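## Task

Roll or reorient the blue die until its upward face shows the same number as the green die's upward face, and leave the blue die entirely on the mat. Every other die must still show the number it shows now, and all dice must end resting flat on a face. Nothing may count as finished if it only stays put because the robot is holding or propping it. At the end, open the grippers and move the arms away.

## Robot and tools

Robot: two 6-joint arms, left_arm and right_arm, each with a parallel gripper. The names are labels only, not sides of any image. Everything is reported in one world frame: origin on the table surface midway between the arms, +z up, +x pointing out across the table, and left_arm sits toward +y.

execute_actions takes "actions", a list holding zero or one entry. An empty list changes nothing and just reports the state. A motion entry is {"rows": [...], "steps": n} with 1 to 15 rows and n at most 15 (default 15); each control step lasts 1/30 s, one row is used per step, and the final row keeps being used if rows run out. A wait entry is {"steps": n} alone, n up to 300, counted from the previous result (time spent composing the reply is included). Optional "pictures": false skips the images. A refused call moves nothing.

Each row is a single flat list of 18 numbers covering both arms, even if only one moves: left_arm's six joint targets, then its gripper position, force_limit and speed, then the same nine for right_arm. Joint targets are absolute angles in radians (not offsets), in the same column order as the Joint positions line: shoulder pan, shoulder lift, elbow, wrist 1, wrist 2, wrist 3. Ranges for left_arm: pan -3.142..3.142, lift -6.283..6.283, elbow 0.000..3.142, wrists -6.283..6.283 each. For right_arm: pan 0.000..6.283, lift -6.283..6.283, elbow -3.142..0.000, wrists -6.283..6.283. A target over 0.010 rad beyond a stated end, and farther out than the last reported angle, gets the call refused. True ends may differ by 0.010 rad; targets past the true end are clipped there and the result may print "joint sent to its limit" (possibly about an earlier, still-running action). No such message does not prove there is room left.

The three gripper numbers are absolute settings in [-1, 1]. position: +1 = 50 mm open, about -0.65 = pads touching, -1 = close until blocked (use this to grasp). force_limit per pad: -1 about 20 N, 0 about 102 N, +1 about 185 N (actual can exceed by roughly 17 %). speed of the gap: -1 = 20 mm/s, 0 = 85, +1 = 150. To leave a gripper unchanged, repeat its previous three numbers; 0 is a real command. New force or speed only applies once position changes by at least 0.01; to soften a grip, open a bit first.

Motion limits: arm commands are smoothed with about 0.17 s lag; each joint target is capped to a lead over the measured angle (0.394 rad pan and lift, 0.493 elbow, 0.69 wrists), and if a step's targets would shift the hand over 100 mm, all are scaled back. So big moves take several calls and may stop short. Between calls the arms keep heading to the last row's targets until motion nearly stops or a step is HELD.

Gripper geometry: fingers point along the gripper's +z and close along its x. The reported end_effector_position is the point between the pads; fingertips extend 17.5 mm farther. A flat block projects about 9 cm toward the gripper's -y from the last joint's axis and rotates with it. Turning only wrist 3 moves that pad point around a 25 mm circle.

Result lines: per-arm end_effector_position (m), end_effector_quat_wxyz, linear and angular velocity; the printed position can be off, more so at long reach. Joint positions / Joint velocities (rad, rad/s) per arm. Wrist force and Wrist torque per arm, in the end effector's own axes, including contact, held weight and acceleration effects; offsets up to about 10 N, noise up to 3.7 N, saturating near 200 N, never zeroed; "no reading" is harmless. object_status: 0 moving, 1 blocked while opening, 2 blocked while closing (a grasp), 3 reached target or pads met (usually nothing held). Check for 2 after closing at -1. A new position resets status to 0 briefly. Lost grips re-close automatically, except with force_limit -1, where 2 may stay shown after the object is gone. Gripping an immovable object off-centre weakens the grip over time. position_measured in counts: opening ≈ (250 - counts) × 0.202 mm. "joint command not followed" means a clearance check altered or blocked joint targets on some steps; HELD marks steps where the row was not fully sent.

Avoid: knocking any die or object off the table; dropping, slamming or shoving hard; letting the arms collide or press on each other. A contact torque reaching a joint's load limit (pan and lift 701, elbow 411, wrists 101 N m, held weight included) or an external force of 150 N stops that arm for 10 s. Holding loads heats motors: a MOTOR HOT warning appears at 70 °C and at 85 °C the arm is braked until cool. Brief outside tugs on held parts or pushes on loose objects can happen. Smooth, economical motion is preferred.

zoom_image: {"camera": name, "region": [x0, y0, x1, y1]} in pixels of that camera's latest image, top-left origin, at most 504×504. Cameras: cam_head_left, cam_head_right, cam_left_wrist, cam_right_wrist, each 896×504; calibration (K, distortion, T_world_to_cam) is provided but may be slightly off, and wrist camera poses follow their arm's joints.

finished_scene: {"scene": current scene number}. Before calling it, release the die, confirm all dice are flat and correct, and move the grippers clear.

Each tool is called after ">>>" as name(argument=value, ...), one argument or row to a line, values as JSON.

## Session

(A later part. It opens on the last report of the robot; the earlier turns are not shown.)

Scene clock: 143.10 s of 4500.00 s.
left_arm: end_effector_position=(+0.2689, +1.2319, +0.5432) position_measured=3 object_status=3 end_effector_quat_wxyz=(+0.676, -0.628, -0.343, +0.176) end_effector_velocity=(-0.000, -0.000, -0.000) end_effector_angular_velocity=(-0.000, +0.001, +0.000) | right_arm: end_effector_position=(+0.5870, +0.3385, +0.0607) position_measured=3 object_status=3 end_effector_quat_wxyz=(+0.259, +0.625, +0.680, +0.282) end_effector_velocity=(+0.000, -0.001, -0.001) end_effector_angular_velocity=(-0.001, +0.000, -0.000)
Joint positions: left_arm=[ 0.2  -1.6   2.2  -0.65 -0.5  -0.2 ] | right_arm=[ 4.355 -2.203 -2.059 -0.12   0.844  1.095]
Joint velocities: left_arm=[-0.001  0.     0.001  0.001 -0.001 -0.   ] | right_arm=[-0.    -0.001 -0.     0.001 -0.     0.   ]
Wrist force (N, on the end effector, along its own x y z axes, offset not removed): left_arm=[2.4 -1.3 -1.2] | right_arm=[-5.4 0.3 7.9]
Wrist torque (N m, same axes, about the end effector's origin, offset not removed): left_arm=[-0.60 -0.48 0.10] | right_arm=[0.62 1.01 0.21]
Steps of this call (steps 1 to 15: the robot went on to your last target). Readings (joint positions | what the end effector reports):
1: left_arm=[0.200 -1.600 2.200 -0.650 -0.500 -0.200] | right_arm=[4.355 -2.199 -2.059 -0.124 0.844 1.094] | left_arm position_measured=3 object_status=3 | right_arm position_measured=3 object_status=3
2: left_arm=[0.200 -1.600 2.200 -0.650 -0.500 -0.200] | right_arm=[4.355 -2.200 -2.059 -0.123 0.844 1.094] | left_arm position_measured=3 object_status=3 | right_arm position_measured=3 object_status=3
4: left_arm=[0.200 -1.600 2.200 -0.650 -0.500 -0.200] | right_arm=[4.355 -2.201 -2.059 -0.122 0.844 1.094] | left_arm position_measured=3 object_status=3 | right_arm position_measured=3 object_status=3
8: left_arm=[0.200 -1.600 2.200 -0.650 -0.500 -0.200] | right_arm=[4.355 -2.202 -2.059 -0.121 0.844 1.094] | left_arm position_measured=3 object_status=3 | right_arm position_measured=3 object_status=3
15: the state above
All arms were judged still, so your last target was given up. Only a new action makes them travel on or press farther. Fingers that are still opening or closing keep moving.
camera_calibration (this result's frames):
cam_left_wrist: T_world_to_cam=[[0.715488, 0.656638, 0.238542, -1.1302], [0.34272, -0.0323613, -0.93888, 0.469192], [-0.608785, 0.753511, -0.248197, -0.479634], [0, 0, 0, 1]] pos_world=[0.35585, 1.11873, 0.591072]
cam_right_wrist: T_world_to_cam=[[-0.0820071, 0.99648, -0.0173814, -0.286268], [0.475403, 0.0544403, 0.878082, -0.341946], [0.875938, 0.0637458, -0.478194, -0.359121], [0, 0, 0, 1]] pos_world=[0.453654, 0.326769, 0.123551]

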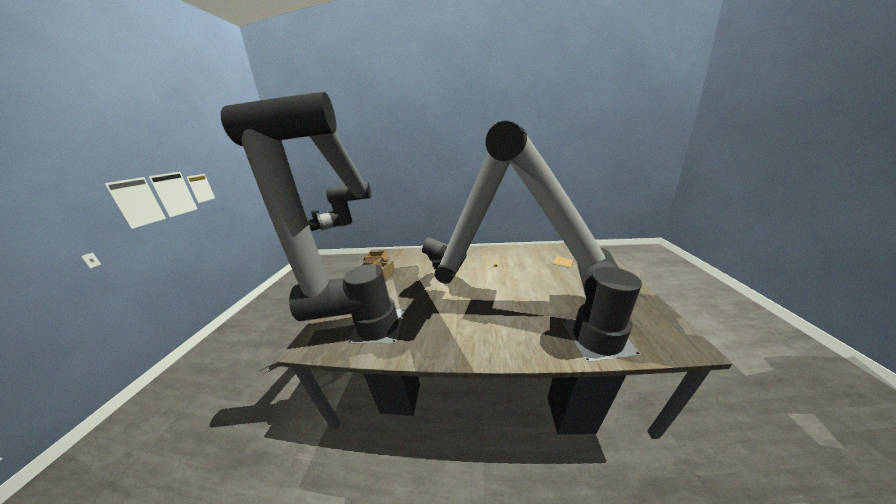

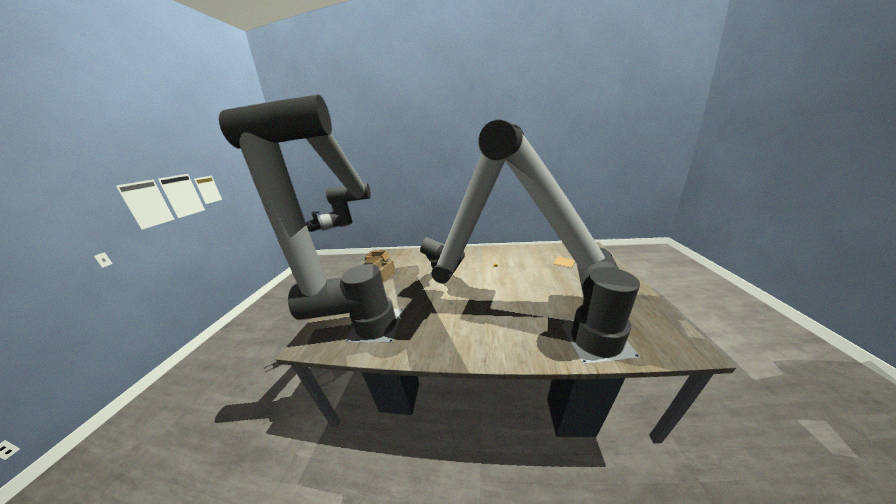

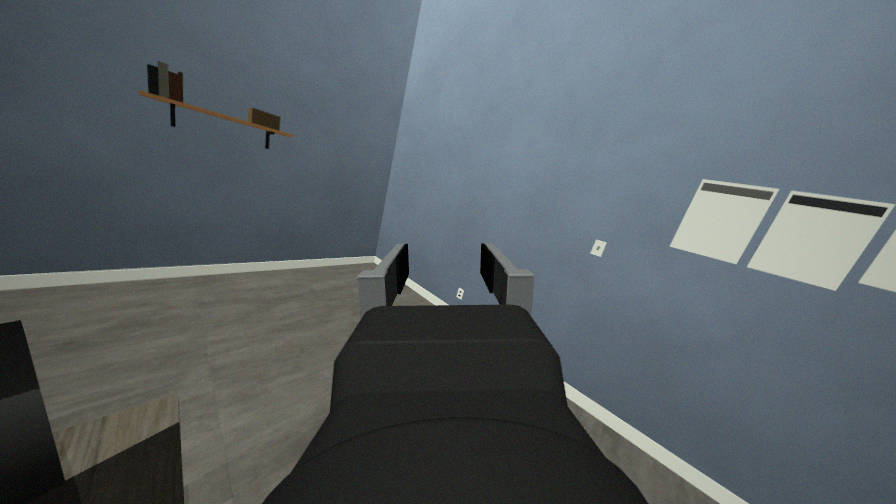

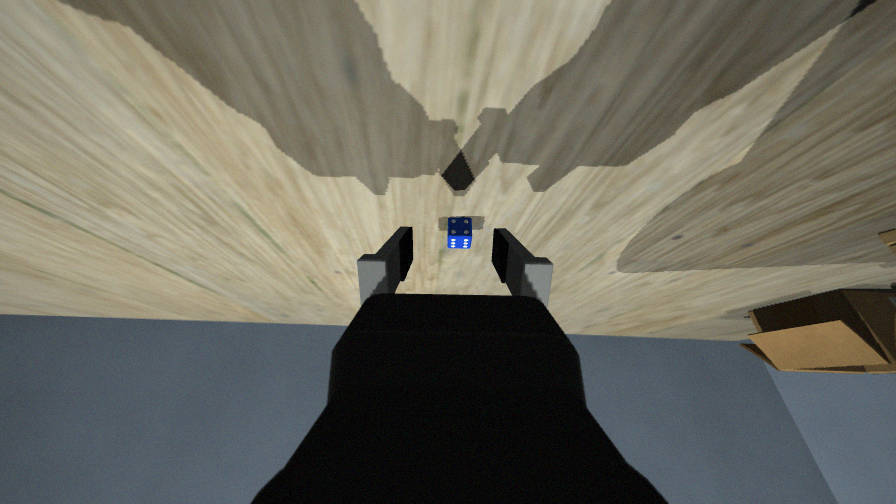

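>>> execute_actions(
  actions=[
    {"rows":[[0.2,-1.6,2.2,-0.65,-0.5,-0.2,1,0,0,4.3387,-2.233,-2.0407,-0.0947,0.85,1.074,1,-0.5,0],[0.2,-1.6,2.2,-0.65,-0.5,-0.2,1,0,0,4.3387,-2.233,-2.0407,-0.0947,0.85,1.074,1,-0.5,0],[0.2,-1.6,2.2,-0.65,-0.5,-0.2,1,0,0,4.3387,-2.233,-2.0407,-0.0947,0.85,1.074,1,-0.5,0],[0.2,-1.6,2.2,-0.65,-0.5,-0.2,1,0,0,4.3387,-2.233,-2.0407,-0.0947,0.85,1.074,1,-0.5,0],[0.2,-1.6,2.2,-0.65,-0.5,-0.2,1,0,0,4.3387,-2.233,-2.0407,-0.0947,0.85,1.074,1,-0.5,0],[0.2,-1.6,2.2,-0.65,-0.5,-0.2,1,0,0,4.3228,-2.2635,-2.0219,-0.0694,0.8556,1.0533,1,-0.5,0]]},
  ],
  pictures=false,
)

>>> execute_actions(
  actions=[
    {"steps":15},
  ],
)

>>> zoom_image(
  camera="cam_right_wrist",
  region=[350, 180, 560, 310],
)

Scene clock: 173.17 s of 4500.00 s.
left_arm: end_effector_position=(+0.2689, +1.2319, +0.5432) position_measured=3 object_status=3 end_effector_quat_wxyz=(+0.676, -0.628, -0.343, +0.176) end_effector_velocity=(+0.001, -0.000, +0.000) end_effector_angular_velocity=(+0.000, -0.000, -0.002) | right_arm: end_effector_position=(+0.6193, +0.3469, +0.0281) position_measured=3 object_status=3 end_effector_quat_wxyz=(+0.259, +0.625, +0.680, +0.282) end_effector_velocity=(+0.023, +0.004, -0.022) end_effector_angular_velocity=(+0.000, -0.000, -0.001)
Joint positions: left_arm=[ 0.2  -1.6   2.2  -0.65 -0.5  -0.2 ] | right_arm=[ 4.325 -2.259 -2.025 -0.073  0.855  1.057]
Joint velocities: left_arm=[-0.001 -0.    -0.    -0.     0.     0.   ] | right_arm=[-0.02  -0.037  0.023  0.031  0.007 -0.024]
Wrist force (N, on the end effector, along its own x y z axes, offset not removed): left_arm=[0.7 4.2 -1.4] | right_arm=[-3.7 -3.7 8.0]
Wrist torque (N m, same axes, about the end effector's origin, offset not removed): left_arm=[0.60 -0.08 0.21] | right_arm=[-0.10 0.71 0.13]
Steps of this call (steps 1 to 90: nothing new was sent; then 26.57 s passed at rest; steps 91 to 105: all 15 steps of this action). Readings (joint positions | what the end effector reports):
91: left_arm=[0.200 -1.600 2.200 -0.650 -0.500 -0.200] | right_arm=[4.355 -2.203 -2.059 -0.120 0.844 1.094] | left_arm position_measured=3 object_status=3 | right_arm position_measured=3 object_status=3
92: left_arm=[0.200 -1.600 2.200 -0.650 -0.500 -0.200] | right_arm=[4.353 -2.205 -2.058 -0.118 0.845 1.093] | left_arm position_measured=3 object_status=3 | right_arm position_measured=3 object_status=3
94: left_arm=[0.200 -1.600 2.200 -0.650 -0.500 -0.200] | right_arm=[4.348 -2.215 -2.051 -0.109 0.847 1.086] | left_arm position_measured=3 object_status=3 | right_arm position_measured=3 object_status=3
98: left_arm=[0.200 -1.600 2.200 -0.650 -0.500 -0.200] | right_arm=[4.338 -2.234 -2.040 -0.093 0.850 1.073] | left_arm position_measured=3 object_status=3 | right_arm position_measured=3 object_status=3
105: the state above

Scene clock: 173.67 s of 4500.00 s.
left_arm: end_effector_position=(+0.2689, +1.2319, +0.5432) position_measured=3 object_status=3 end_effector_quat_wxyz=(+0.676, -0.628, -0.343, +0.176) end_effector_velocity=(+0.000, +0.000, +0.000) end_effector_angular_velocity=(-0.001, +0.001, -0.001) | right_arm: end_effector_position=(+0.6221, +0.3474, +0.0254) position_measured=3 object_status=3 end_effector_quat_wxyz=(+0.259, +0.625, +0.680, +0.282) end_effector_velocity=(+0.001, +0.001, +0.001) end_effector_angular_velocity=(+0.002, -0.001, -0.001)
Joint positions: left_arm=[ 0.2  -1.6   2.2  -0.65 -0.5  -0.2 ] | right_arm=[ 4.323 -2.263 -2.022 -0.069  0.856  1.053]
Joint velocities: left_arm=[-0.     0.    -0.     0.001  0.001  0.001] | right_arm=[-0.001 -0.     0.002  0.001  0.    -0.   ]
Wrist force (N, on the end effector, along its own x y z axes, offset not removed): left_arm=[7.4 1.4 3.6] | right_arm=[-6.6 1.0 8.0]
Wrist torque (N m, same axes, about the end effector's origin, offset not removed): left_arm=[-0.03 -1.19 0.05] | right_arm=[0.76 1.14 0.22]
Steps of this call (steps 1 to 15: the robot went on to your last target). Readings (joint positions | what the end effector reports):
1: left_arm=[0.200 -1.600 2.200 -0.650 -0.500 -0.200] | right_arm=[4.325 -2.260 -2.024 -0.073 0.855 1.056] | left_arm position_measured=3 object_status=3 | right_arm position_measured=3 object_status=3
2: left_arm=[0.200 -1.600 2.200 -0.650 -0.500 -0.200] | right_arm=[4.324 -2.261 -2.024 -0.072 0.855 1.055] | left_arm position_measured=3 object_status=3 | right_arm position_measured=3 object_status=3
4: left_arm=[0.200 -1.600 2.200 -0.650 -0.500 -0.200] | right_arm=[4.324 -2.262 -2.023 -0.071 0.855 1.054] | left_arm position_measured=3 object_status=3 | right_arm position_measured=3 object_status=3
8: left_arm=[0.200 -1.600 2.200 -0.650 -0.500 -0.200] | right_arm=[4.323 -2.263 -2.022 -0.070 0.855 1.054] | left_arm position_measured=3 object_status=3 | right_arm position_measured=3 object_status=3
15: the state above
All arms were judged still, so your last target was given up. Only a new action makes them travel on or press farther. Fingers that are still opening or closing keep moving.
camera_calibration (this result's frames):
cam_left_wrist: T_world_to_cam=[[0.715489, 0.656638, 0.238542, -1.1302], [0.34272, -0.0323614, -0.93888, 0.469192], [-0.608785, 0.753511, -0.248197, -0.479635], [0, 0, 0, 1]] pos_world=[0.355851, 1.11873, 0.591072]
cam_right_wrist: T_world_to_cam=[[-0.0831594, 0.996389, -0.0171293, -0.292169], [0.475463, 0.054777, 0.878029, -0.328283], [0.875796, 0.064872, -0.478301, -0.407638], [0, 0, 0, 1]] pos_world=[0.488798, 0.335541, 0.0882637]

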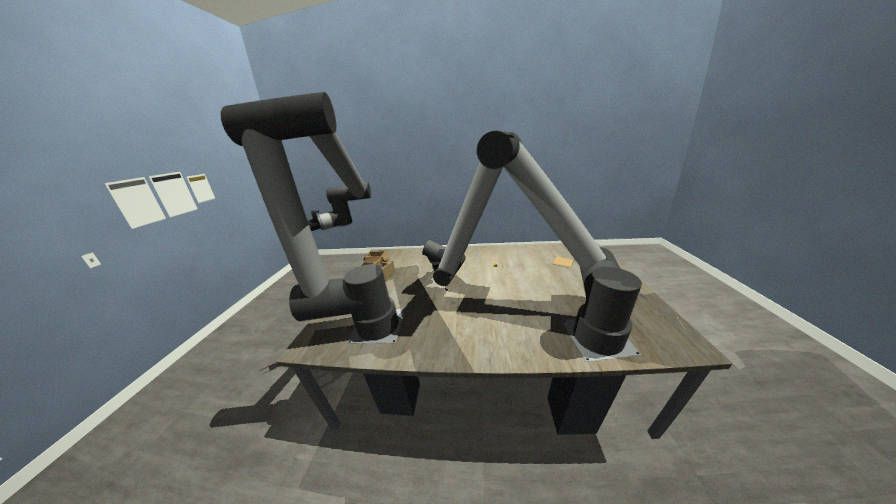

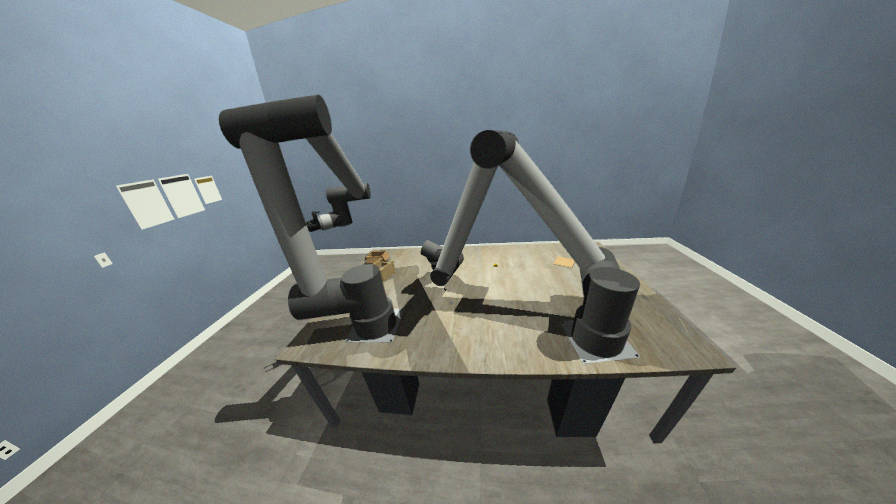

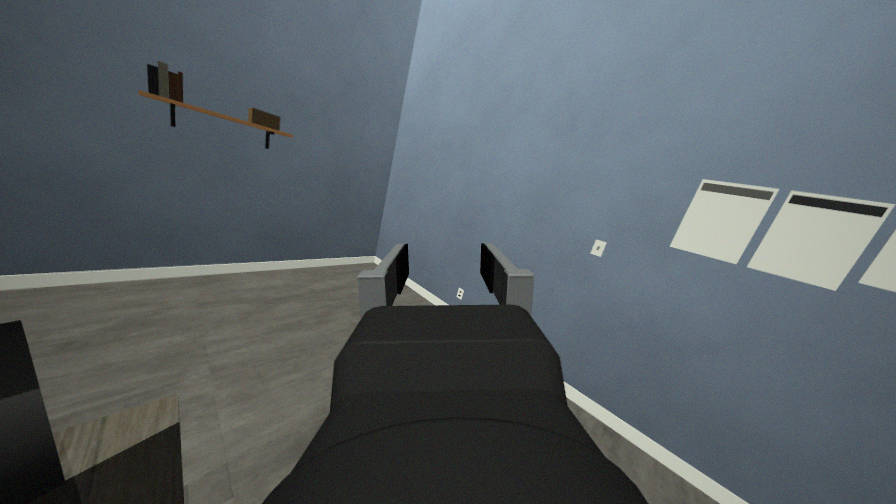

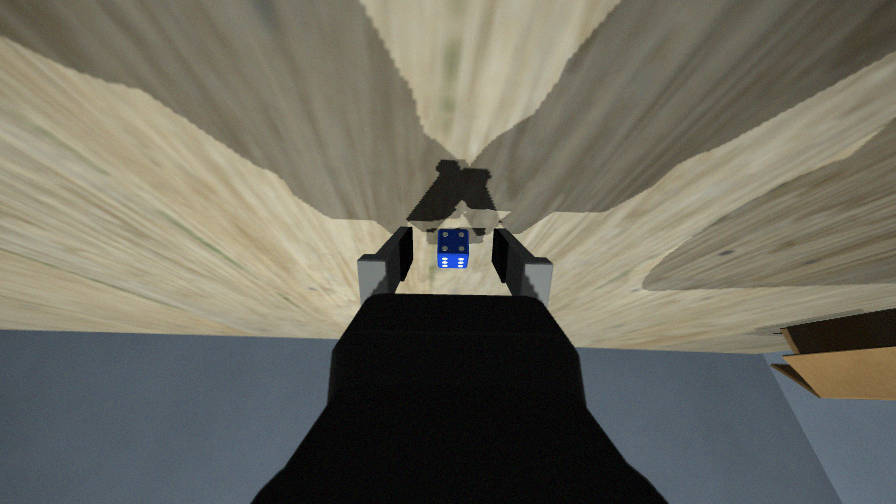

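Region (350, 180, 560, 310) of cam_right_wrist's 896x504 image, scaled by 2.400, with more detail than that image has; it fills the top 312 rows of this view, and the rest is white.

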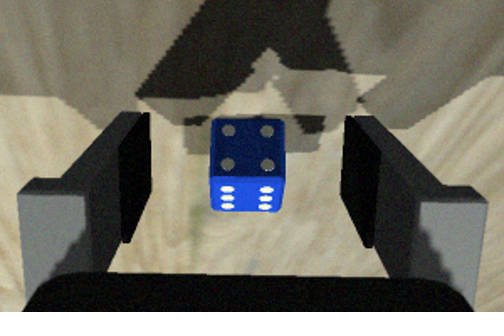

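>>> execute_actions(
  actions=[
    {"rows":[[0.2,-1.6,2.2,-0.65,-0.5,-0.2,1,0,0,4.3181,-2.2716,-2.0177,-0.0617,0.8572,1.0475,1,-0.5,0]]},
  ],
  pictures=false,
)

>>> execute_actions(
  actions=[
    {"rows":[[0.2,-1.6,2.2,-0.65,-0.5,-0.2,1,0,0,4.3181,-2.2716,-2.0177,-0.0617,0.8572,1.0475,-1,-0.5,0]]},
  ],
  pictures=false,
)

>>> execute_actions(
  actions=[
    {"steps":10},
  ],
)

Scene clock: 192.07 s of 4500.00 s.
left_arm: end_effector_position=(+0.2689, +1.2319, +0.5432) position_measured=3 object_status=3 end_effector_quat_wxyz=(+0.676, -0.628, -0.343, +0.176) end_effector_velocity=(-0.000, -0.000, -0.000) end_effector_angular_velocity=(+0.001, -0.000, -0.001) | right_arm: end_effector_position=(+0.6270, +0.3475, +0.0204) position_measured=3 object_status=3 end_effector_quat_wxyz=(+0.259, +0.625, +0.680, +0.282) end_effector_velocity=(+0.001, +0.001, -0.001) end_effector_angular_velocity=(+0.001, -0.001, +0.000)
Joint positions: left_arm=[ 0.2  -1.6   2.2  -0.65 -0.5  -0.2 ] | right_arm=[ 4.318 -2.271 -2.018 -0.062  0.857  1.048]
Joint velocities: left_arm=[-0.    -0.     0.     0.001  0.    -0.001] | right_arm=[-0.001 -0.002  0.002  0.002  0.    -0.001]
Wrist force (N, on the end effector, along its own x y z axes, offset not removed): left_arm=[6.2 1.7 9.2] | right_arm=[-5.8 4.2 2.2]
Wrist torque (N m, same axes, about the end effector's origin, offset not removed): left_arm=[0.53 -1.15 0.19] | right_arm=[0.98 0.94 0.31]
Steps of this call (steps 1 to 90: nothing new was sent; then 14.90 s passed at rest; steps 91 to 105: all 15 steps of this action). Readings (joint positions | what the end effector reports):
91: left_arm=[0.200 -1.600 2.200 -0.650 -0.500 -0.200] | right_arm=[4.323 -2.264 -2.022 -0.069 0.856 1.053] | left_arm position_measured=3 object_status=3 | right_arm position_measured=3 object_status=3
92: left_arm=[0.200 -1.600 2.200 -0.650 -0.500 -0.200] | right_arm=[4.322 -2.264 -2.021 -0.069 0.856 1.053] | left_arm position_measured=3 object_status=3 | right_arm position_measured=3 object_status=3
94: left_arm=[0.200 -1.600 2.200 -0.650 -0.500 -0.200] | right_arm=[4.321 -2.267 -2.020 -0.066 0.856 1.051] | left_arm position_measured=3 object_status=3 | right_arm position_measured=3 object_status=3
98: left_arm=[0.200 -1.600 2.200 -0.650 -0.500 -0.200] | right_arm=[4.319 -2.270 -2.019 -0.063 0.857 1.049] | left_arm position_measured=3 object_status=3 | right_arm position_measured=3 object_status=3
105: the state above

Scene clock: 192.57 s of 4500.00 s.
left_arm: end_effector_position=(+0.2689, +1.2319, +0.5432) position_measured=3 object_status=3 end_effector_quat_wxyz=(+0.676, -0.628, -0.343, +0.176) end_effector_velocity=(+0.000, -0.001, -0.001) end_effector_angular_velocity=(-0.000, +0.001, -0.001) | right_arm: end_effector_position=(+0.6272, +0.3476, +0.0202) position_measured=163 object_status=0 end_effector_quat_wxyz=(+0.259, +0.625, +0.680, +0.282) end_effector_velocity=(+0.001, +0.000, -0.000) end_effector_angular_velocity=(+0.000, -0.000, -0.000)
Joint positions: left_arm=[ 0.2  -1.6   2.2  -0.65 -0.5  -0.2 ] | right_arm=[ 4.318 -2.272 -2.018 -0.062  0.857  1.048]
Joint velocities: left_arm=[-0.001 -0.     0.001 -0.001 -0.001  0.   ] | right_arm=[-0.001 -0.001  0.001  0.     0.    -0.   ]
Wrist force (N, on the end effector, along its own x y z axes, offset not removed): left_arm=[9.6 -0.1 1.9] | right_arm=[-2.0 7.7 -4.2]
Wrist torque (N m, same axes, about the end effector's origin, offset not removed): left_arm=[-0.34 -1.76 -0.24] | right_arm=[0.12 0.42 0.16]
Steps of this call (steps 1 to 15: all 15 steps of this action). Readings (joint positions | what the end effector reports):
1: left_arm=[0.200 -1.600 2.200 -0.650 -0.500 -0.200] | right_arm=[4.318 -2.271 -2.018 -0.062 0.857 1.048] | left_arm position_measured=3 object_status=3 | right_arm position_measured=7 object_status=0
2: left_arm=[0.200 -1.600 2.200 -0.650 -0.500 -0.200] | right_arm=[4.318 -2.271 -2.018 -0.062 0.857 1.048] | left_arm position_measured=3 object_status=3 | right_arm position_measured=21 object_status=0
4: left_arm=[0.200 -1.600 2.200 -0.650 -0.500 -0.200] | right_arm=[4.318 -2.271 -2.018 -0.062 0.857 1.048] | left_arm position_measured=3 object_status=3 | right_arm position_measured=49 object_status=0
8: left_arm=[0.200 -1.600 2.200 -0.650 -0.500 -0.200] | right_arm=[4.318 -2.272 -2.018 -0.062 0.857 1.048] | left_arm position_measured=3 object_status=3 | right_arm position_measured=105 object_status=0
15: the state above

Scene clock: 192.90 s of 4500.00 s.
left_arm: end_effector_position=(+0.2689, +1.2319, +0.5432) position_measured=3 object_status=3 end_effector_quat_wxyz=(+0.676, -0.628, -0.343, +0.176) end_effector_velocity=(+0.000, -0.000, +0.000) end_effector_angular_velocity=(+0.001, -0.001, -0.000) | right_arm: end_effector_position=(+0.6272, +0.3475, +0.0202) position_measured=163 object_status=2 end_effector_quat_wxyz=(+0.259, +0.625, +0.680, +0.282) end_effector_velocity=(+0.000, +0.001, +0.001) end_effector_angular_velocity=(+0.001, -0.000, -0.000)
Joint positions: left_arm=[ 0.2  -1.6   2.2  -0.65 -0.5  -0.2 ] | right_arm=[ 4.318 -2.272 -2.018 -0.062  0.857  1.048]
Joint velocities: left_arm=[-0.001 -0.    -0.     0.    -0.001 -0.001] | right_arm=[-0.    -0.     0.001  0.     0.    -0.   ]
Wrist force (N, on the end effector, along its own x y z axes, offset not removed): left_arm=[8.6 1.7 4.0] | right_arm=[-2.9 8.1 -6.1]
Wrist torque (N m, same axes, about the end effector's origin, offset not removed): left_arm=[0.10 -1.58 -0.09] | right_arm=[0.02 0.48 0.15]
Steps of this call (steps 1 to 10: the robot went on to your last target). Readings (joint positions | what the end effector reports):
1: left_arm=[0.200 -1.600 2.200 -0.650 -0.500 -0.200] | right_arm=[4.318 -2.272 -2.018 -0.062 0.857 1.048] | left_arm position_measured=3 object_status=3 | right_arm position_measured=163 object_status=0
2: left_arm=[0.200 -1.600 2.200 -0.650 -0.500 -0.200] | right_arm=[4.318 -2.272 -2.018 -0.062 0.857 1.048] | left_arm position_measured=3 object_status=3 | right_arm position_measured=163 object_status=0
4: left_arm=[0.200 -1.600 2.200 -0.650 -0.500 -0.200] | right_arm=[4.318 -2.272 -2.018 -0.062 0.857 1.048] | left_arm position_measured=3 object_status=3 | right_arm position_measured=163 object_status=2
8: left_arm=[0.200 -1.600 2.200 -0.650 -0.500 -0.200] | right_arm=[4.318 -2.272 -2.018 -0.062 0.857 1.048] | left_arm position_measured=3 object_status=3 | right_arm position_measured=163 object_status=2
10: the state above
camera_calibration (this result's frames):
cam_left_wrist: T_world_to_cam=[[0.715488, 0.656638, 0.238542, -1.1302], [0.34272, -0.0323613, -0.93888, 0.469192], [-0.608785, 0.753511, -0.248197, -0.479635], [0, 0, 0, 1]] pos_world=[0.35585, 1.11873, 0.591072]
cam_right_wrist: T_world_to_cam=[[-0.0831048, 0.996393, -0.0171366, -0.292006], [0.475423, 0.0547543, 0.878052, -0.326163], [0.875823, 0.0648232, -0.478259, -0.414542], [0, 0, 0, 1]] pos_world=[0.493864, 0.335684, 0.0831261]

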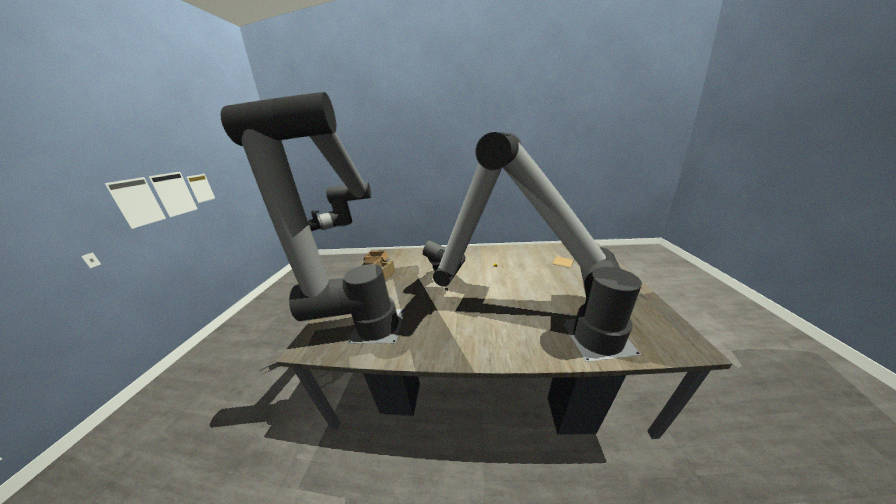

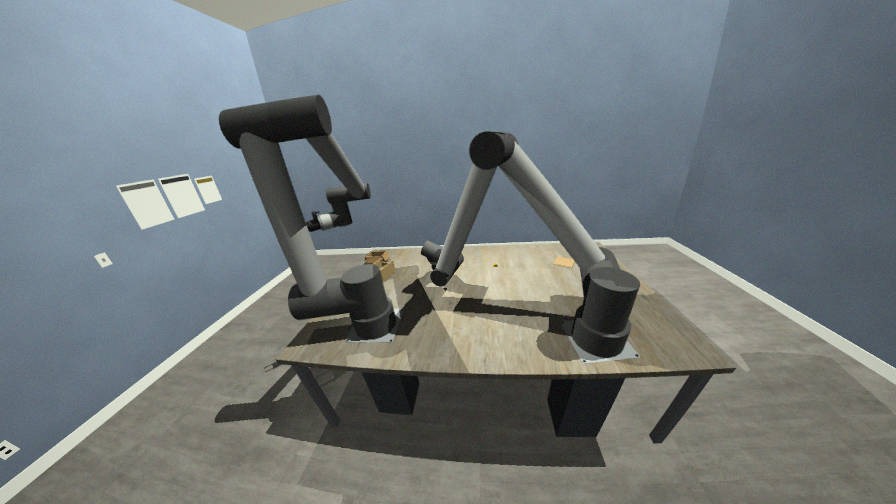

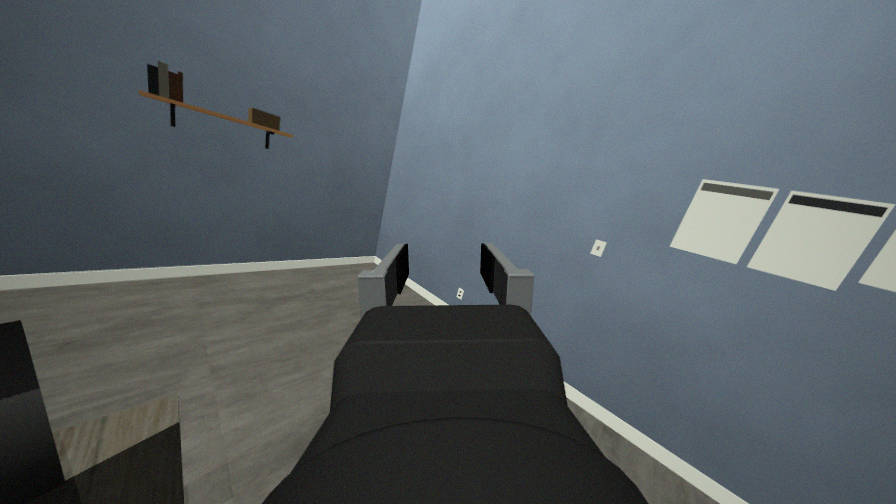

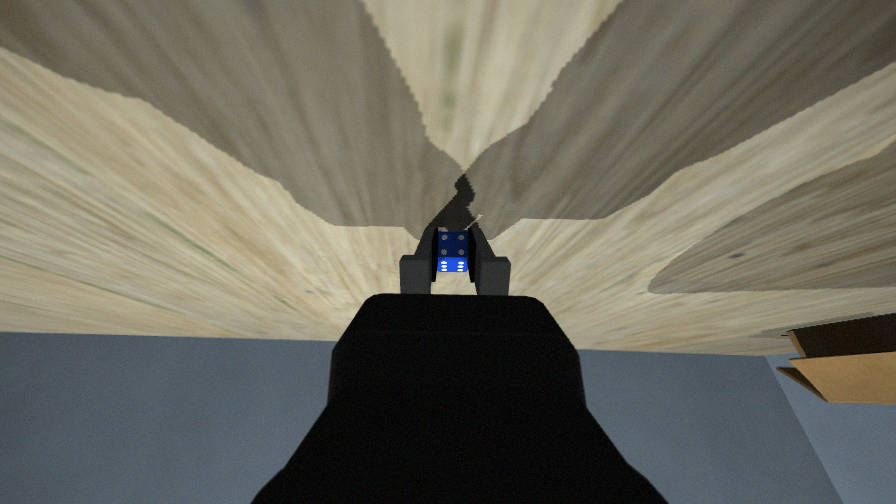

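>>> execute_actions(
  actions=[
    {"rows":[[0.2,-1.6,2.2,-0.65,-0.5,-0.2,1,0,0,4.3181,-2.25,-2.0177,-0.083,0.8572,1.0475,-1,-0.5,0],[0.2,-1.6,2.2,-0.65,-0.5,-0.2,1,0,0,4.3181,-2.22,-2.0177,-0.113,0.8572,1.0475,-1,-0.5,0],[0.2,-1.6,2.2,-0.65,-0.5,-0.2,1,0,0,4.3181,-2.18,-2.0177,-0.153,0.8572,1.0475,-1,-0.5,0],[0.2,-1.6,2.2,-0.65,-0.5,-0.2,1,0,0,4.3181,-2.14,-2.0177,-0.193,0.8572,1.0475,-1,-0.5,0],[0.2,-1.6,2.2,-0.65,-0.5,-0.2,1,0,0,4.3181,-2.1,-2.0177,-0.233,0.8572,1.0475,-1,-0.5,0],[0.2,-1.6,2.2,-0.65,-0.5,-0.2,1,0,0,4.3181,-2.05,-2.0177,-0.283,0.8572,1.0475,-1,-0.5,0],[0.2,-1.6,2.2,-0.65,-0.5,-0.2,1,0,0,4.3181,-2.0,-2.0177,-0.333,0.8572,1.0475,-1,-0.5,0]]},
  ],
  pictures=false,
)

>>> execute_actions(
  actions=[
    {"rows":[[0.2,-1.6,2.2,-0.65,-0.5,-0.2,1,0,0,3.7,-2.0,-1.85,-1.0,1.25,0.5,-1,-0.5,0]]},
  ],
  pictures=false,
)

>>> execute_actions(
  actions=[
    {"steps":12},
  ],
  pictures=false,
)

>>> execute_actions(
  actions=[
    {"rows":[[0.2,-1.6,2.2,-0.65,-0.5,-0.2,1,0,0,3.134,-2.115,-1.7469,-1.636,1.571,0,-1,-0.5,0]]},
  ],
  pictures=false,
)

>>> execute_actions(
  actions=[
    {"steps":45},
  ],
)

Scene clock: 220.70 s of 4500.00 s.
left_arm: end_effector_position=(+0.2689, +1.2319, +0.5432) position_measured=3 object_status=3 end_effector_quat_wxyz=(+0.676, -0.628, -0.343, +0.176) end_effector_velocity=(-0.002, +0.000, -0.000) end_effector_angular_velocity=(+0.000, +0.000, +0.003) | right_arm: end_effector_position=(+0.6216, +0.3295, +0.2052) position_measured=163 object_status=2 end_effector_quat_wxyz=(+0.259, +0.625, +0.680, +0.282) end_effector_velocity=(-0.021, -0.068, +0.348) end_effector_angular_velocity=(+0.008, -0.003, -0.001)
Joint positions: left_arm=[ 0.2  -1.6   2.2  -0.65 -0.5  -0.2 ] | right_arm=[ 4.318 -2.054 -2.018 -0.279  0.857  1.047]
Joint velocities: left_arm=[ 0.002 -0.     0.001  0.    -0.    -0.001] | right_arm=[-0.     0.413  0.002 -0.405 -0.001 -0.   ]
Wrist force (N, on the end effector, along its own x y z axes, offset not removed): left_arm=[8.1 -0.1 -2.1] | right_arm=[-8.8 3.6 2.7]
Wrist torque (N m, same axes, about the end effector's origin, offset not removed): left_arm=[-0.38 -1.47 -0.08] | right_arm=[1.08 1.66 0.23]
Steps of this call (steps 1 to 15: the robot went on to your last target; steps 16 to 90: nothing new was sent; then 24.30 s passed at rest; steps 91 to 105: all 15 steps of this action). Readings (joint positions | what the end effector reports):
91: left_arm=[0.200 -1.600 2.200 -0.650 -0.500 -0.200] | right_arm=[4.318 -2.272 -2.018 -0.062 0.857 1.047] | left_arm position_measured=3 object_status=3 | right_arm position_measured=163 object_status=2
92: left_arm=[0.200 -1.600 2.200 -0.650 -0.500 -0.200] | right_arm=[4.318 -2.270 -2.018 -0.064 0.857 1.047] | left_arm position_measured=3 object_status=3 | right_arm position_measured=163 object_status=2
94: left_arm=[0.200 -1.600 2.200 -0.650 -0.500 -0.200] | right_arm=[4.318 -2.253 -2.018 -0.081 0.857 1.047] | left_arm position_measured=3 object_status=3 | right_arm position_measured=163 object_status=2
98: left_arm=[0.200 -1.600 2.200 -0.650 -0.500 -0.200] | right_arm=[4.318 -2.180 -2.018 -0.153 0.857 1.047] | left_arm position_measured=3 object_status=3 | right_arm position_measured=163 object_status=2
105: the state above

Scene clock: 221.20 s of 4500.00 s.
left_arm: end_effector_position=(+0.2689, +1.2319, +0.5432) position_measured=3 object_status=3 end_effector_quat_wxyz=(+0.676, -0.628, -0.343, +0.176) end_effector_velocity=(+0.000, -0.000, +0.000) end_effector_angular_velocity=(-0.001, +0.000, +0.001) | right_arm: end_effector_position=(+0.7486, +0.1645, +0.1924) position_measured=163 object_status=2 end_effector_quat_wxyz=(+0.252, +0.606, +0.747, +0.105) end_effector_velocity=(+0.255, -0.403, -0.028) end_effector_angular_velocity=(-0.376, +0.482, -0.097)
Joint positions: left_arm=[ 0.2  -1.6   2.2  -0.65 -0.5  -0.2 ] | right_arm=[ 4.1   -2.02  -1.94  -0.611  1.035  0.804]
Joint velocities: left_arm=[-0.     0.    -0.001  0.    -0.001  0.001] | right_arm=[-0.477  0.026  0.12  -0.509  0.283 -0.399]
Wrist force (N, on the end effector, along its own x y z axes, offset not removed): left_arm=[-3.6 -2.5 -2.2] | right_arm=[-3.3 -2.5 5.2]
Wrist torque (N m, same axes, about the end effector's origin, offset not removed): left_arm=[-0.67 0.64 -0.02] | right_arm=[0.06 0.68 0.02]
Steps of this call (steps 1 to 15: all 15 steps of this action). Readings (joint positions | what the end effector reports):
1: left_arm=[0.200 -1.600 2.200 -0.650 -0.500 -0.200] | right_arm=[4.318 -2.042 -2.018 -0.291 0.857 1.047] | left_arm position_measured=3 object_status=3 | right_arm position_measured=163 object_status=2
2: left_arm=[0.200 -1.600 2.200 -0.650 -0.500 -0.200] | right_arm=[4.314 -2.035 -2.014 -0.305 0.861 1.043] | left_arm position_measured=3 object_status=3 | right_arm position_measured=163 object_status=2
4: left_arm=[0.200 -1.600 2.200 -0.650 -0.500 -0.200] | right_arm=[4.281 -2.032 -1.999 -0.359 0.894 1.002] | left_arm position_measured=3 object_status=3 | right_arm position_measured=163 object_status=2
8: left_arm=[0.200 -1.600 2.200 -0.650 -0.500 -0.200] | right_arm=[4.213 -2.027 -1.973 -0.468 0.955 0.916] | left_arm position_measured=3 object_status=3 | right_arm position_measured=163 object_status=2
15: the state above

Scene clock: 221.60 s of 4500.00 s.
left_arm: end_effector_position=(+0.2689, +1.2319, +0.5432) position_measured=3 object_status=3 end_effector_quat_wxyz=(+0.676, -0.628, -0.343, +0.176) end_effector_velocity=(+0.000, -0.000, +0.001) end_effector_angular_velocity=(+0.000, -0.001, +0.001) | right_arm: end_effector_position=(+0.8352, -0.0067, +0.1869) position_measured=163 object_status=2 end_effector_quat_wxyz=(+0.214, +0.618, +0.756, -0.002) end_effector_velocity=(+0.170, -0.444, +0.000) end_effector_angular_velocity=(-0.198, +0.507, -0.149)
Joint positions: left_arm=[ 0.2  -1.6   2.2  -0.65 -0.5  -0.2 ] | right_arm=[ 3.908 -2.01  -1.896 -0.799  1.14   0.656]
Joint velocities: left_arm=[ 0.    -0.    -0.001  0.    -0.001 -0.   ] | right_arm=[-0.48   0.024  0.109 -0.463  0.257 -0.361]
Wrist force (N, on the end effector, along its own x y z axes, offset not removed): left_arm=[2.0 1.9 0.0] | right_arm=[-4.5 -0.3 4.1]
Wrist torque (N m, same axes, about the end effector's origin, offset not removed): left_arm=[0.09 -0.43 -0.05] | right_arm=[0.39 0.76 0.03]
Steps of this call (steps 1 to 12: the robot went on to your last target). Readings (joint positions | what the end effector reports):
1: left_arm=[0.200 -1.600 2.200 -0.650 -0.500 -0.200] | right_arm=[4.084 -2.019 -1.936 -0.627 1.045 0.791] | left_arm position_measured=3 object_status=3 | right_arm position_measured=163 object_status=2
2: left_arm=[0.200 -1.600 2.200 -0.650 -0.500 -0.200] | right_arm=[4.068 -2.018 -1.932 -0.643 1.053 0.778] | left_arm position_measured=3 object_status=3 | right_arm position_measured=163 object_status=2
4: left_arm=[0.200 -1.600 2.200 -0.650 -0.500 -0.200] | right_arm=[4.036 -2.016 -1.925 -0.674 1.071 0.754] | left_arm position_measured=3 object_status=3 | right_arm position_measured=163 object_status=2
8: left_arm=[0.200 -1.600 2.200 -0.650 -0.500 -0.200] | right_arm=[3.972 -2.013 -1.910 -0.736 1.105 0.705] | left_arm position_measured=3 object_status=3 | right_arm position_measured=163 object_status=2
12: the state above

Scene clock: 222.10 s of 4500.00 s.
left_arm: end_effector_position=(+0.2689, +1.2319, +0.5432) position_measured=3 object_status=3 end_effector_quat_wxyz=(+0.676, -0.628, -0.343, +0.176) end_effector_velocity=(-0.001, -0.000, -0.000) end_effector_angular_velocity=(-0.001, +0.001, +0.002) | right_arm: end_effector_position=(+0.8425, -0.2384, +0.1364) position_measured=163 object_status=2 end_effector_quat_wxyz=(+0.061, +0.581, +0.789, -0.191) end_effector_velocity=(-0.026, -0.477, -0.046) end_effector_angular_velocity=(-0.049, +0.855, -0.149)
Joint positions: left_arm=[ 0.2  -1.6   2.2  -0.65 -0.5  -0.2 ] | right_arm=[ 3.669 -2.057 -1.826 -1.164  1.339  0.358]
Joint velocities: left_arm=[ 0.001 -0.     0.    -0.    -0.002  0.001] | right_arm=[-0.494 -0.081  0.107 -0.639  0.318 -0.488]
Wrist force (N, on the end effector, along its own x y z axes, offset not removed): left_arm=[6.6 -2.6 4.8] | right_arm=[-2.7 0.4 5.6]
Wrist torque (N m, same axes, about the end effector's origin, offset not removed): left_arm=[-0.74 -1.32 -0.14] | right_arm=[0.46 0.40 0.07]
Steps of this call (steps 1 to 15: all 15 steps of this action). Readings (joint positions | what the end effector reports):
1: left_arm=[0.200 -1.600 2.200 -0.650 -0.500 -0.200] | right_arm=[3.891 -2.009 -1.892 -0.815 1.149 0.644] | left_arm position_measured=3 object_status=3 | right_arm position_measured=163 object_status=2
2: left_arm=[0.200 -1.600 2.200 -0.650 -0.500 -0.200] | right_arm=[3.875 -2.011 -1.887 -0.834 1.161 0.628] | left_arm position_measured=3 object_status=3 | right_arm position_measured=163 object_status=2
4: left_arm=[0.200 -1.600 2.200 -0.650 -0.500 -0.200] | right_arm=[3.844 -2.020 -1.875 -0.887 1.195 0.578] | left_arm position_measured=3 object_status=3 | right_arm position_measured=163 object_status=2
8: left_arm=[0.200 -1.600 2.200 -0.650 -0.500 -0.200] | right_arm=[3.781 -2.035 -1.855 -0.995 1.254 0.487] | left_arm position_measured=3 object_status=3 | right_arm position_measured=163 object_status=2
15: the state above

Scene clock: 223.60 s of 4500.00 s.
left_arm: end_effector_position=(+0.2689, +1.2319, +0.5432) position_measured=3 object_status=3 end_effector_quat_wxyz=(+0.676, -0.628, -0.343, +0.176) end_effector_velocity=(+0.001, -0.001, +0.000) end_effector_angular_velocity=(-0.001, +0.001, -0.002) | right_arm: end_effector_position=(+0.7594, -0.6999, +0.1490) position_measured=163 object_status=2 end_effector_quat_wxyz=(-0.259, +0.625, +0.680, -0.282) end_effector_velocity=(-0.002, -0.004, -0.000) end_effector_angular_velocity=(+0.001, +0.004, -0.006)
Joint positions: left_arm=[ 0.2  -1.6   2.2  -0.65 -0.5  -0.2 ] | right_arm=[ 3.135 -2.115 -1.747 -1.636  1.571  0.   ]
Joint velocities: left_arm=[-0.002  0.    -0.     0.    -0.     0.001] | right_arm=[-0.005 -0.001  0.    -0.003  0.001 -0.   ]
Wrist force (N, on the end effector, along its own x y z axes, offset not removed): left_arm=[2.1 1.6 -1.1] | right_arm=[-4.7 -1.1 7.7]
Wrist torque (N m, same axes, about the end effector's origin, offset not removed): left_arm=[-0.04 -0.43 0.09] | right_arm=[0.38 0.82 0.13]
Steps of this call (steps 1 to 45: the robot went on to your last target). Readings (joint positions | what the end effector reports):
1: left_arm=[0.200 -1.600 2.200 -0.650 -0.500 -0.200] | right_arm=[3.653 -2.059 -1.822 -1.185 1.350 0.341] | left_arm position_measured=3 object_status=3 | right_arm position_measured=163 object_status=2
2: left_arm=[0.200 -1.600 2.200 -0.650 -0.500 -0.200] | right_arm=[3.636 -2.062 -1.818 -1.205 1.360 0.326] | left_arm position_measured=3 object_status=3 | right_arm position_measured=163 object_status=2
4: left_arm=[0.200 -1.600 2.200 -0.650 -0.500 -0.200] | right_arm=[3.602 -2.067 -1.812 -1.244 1.379 0.296] | left_arm position_measured=3 object_status=3 | right_arm position_measured=163 object_status=2
8: left_arm=[0.200 -1.600 2.200 -0.650 -0.500 -0.200] | right_arm=[3.532 -2.075 -1.800 -1.313 1.413 0.244] | left_arm position_measured=3 object_status=3 | right_arm position_measured=163 object_status=2
45: the state above
camera_calibration (this result's frames):
cam_left_wrist: T_world_to_cam=[[0.715489, 0.656638, 0.238542, -1.1302], [0.34272, -0.0323613, -0.93888, 0.469192], [-0.608785, 0.753511, -0.248197, -0.479635], [0, 0, 0, 1]] pos_world=[0.35585, 1.11873, 0.591072]
cam_right_wrist: T_world_to_cam=[[-0.101665, 0.994817, -0.00178367, 0.775567], [0.873883, 0.0884489, -0.478023, -0.521658], [-0.475388, -0.0501568, -0.878345, 0.604393], [0, 0, 0, 1]] pos_world=[0.822037, -0.695093, 0.282885]

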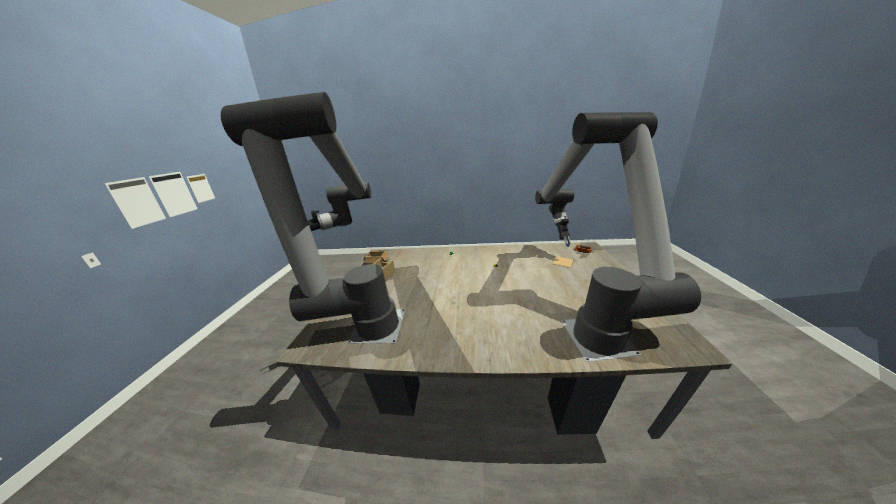

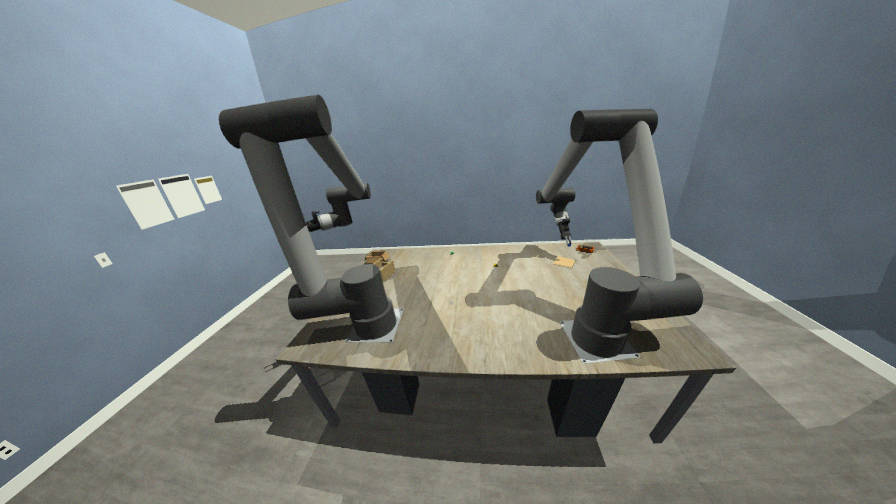

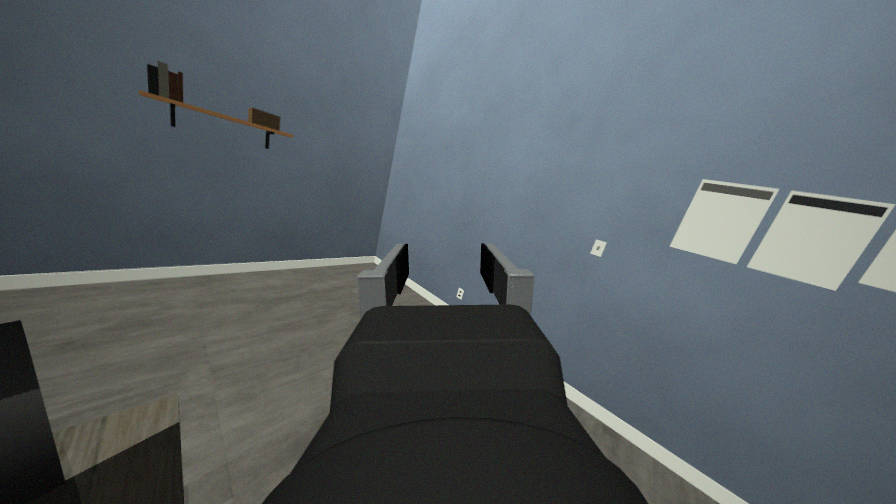

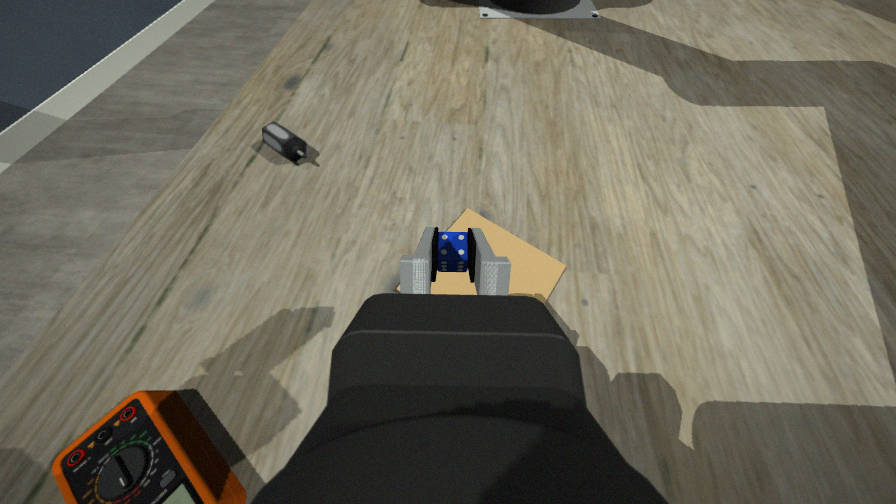

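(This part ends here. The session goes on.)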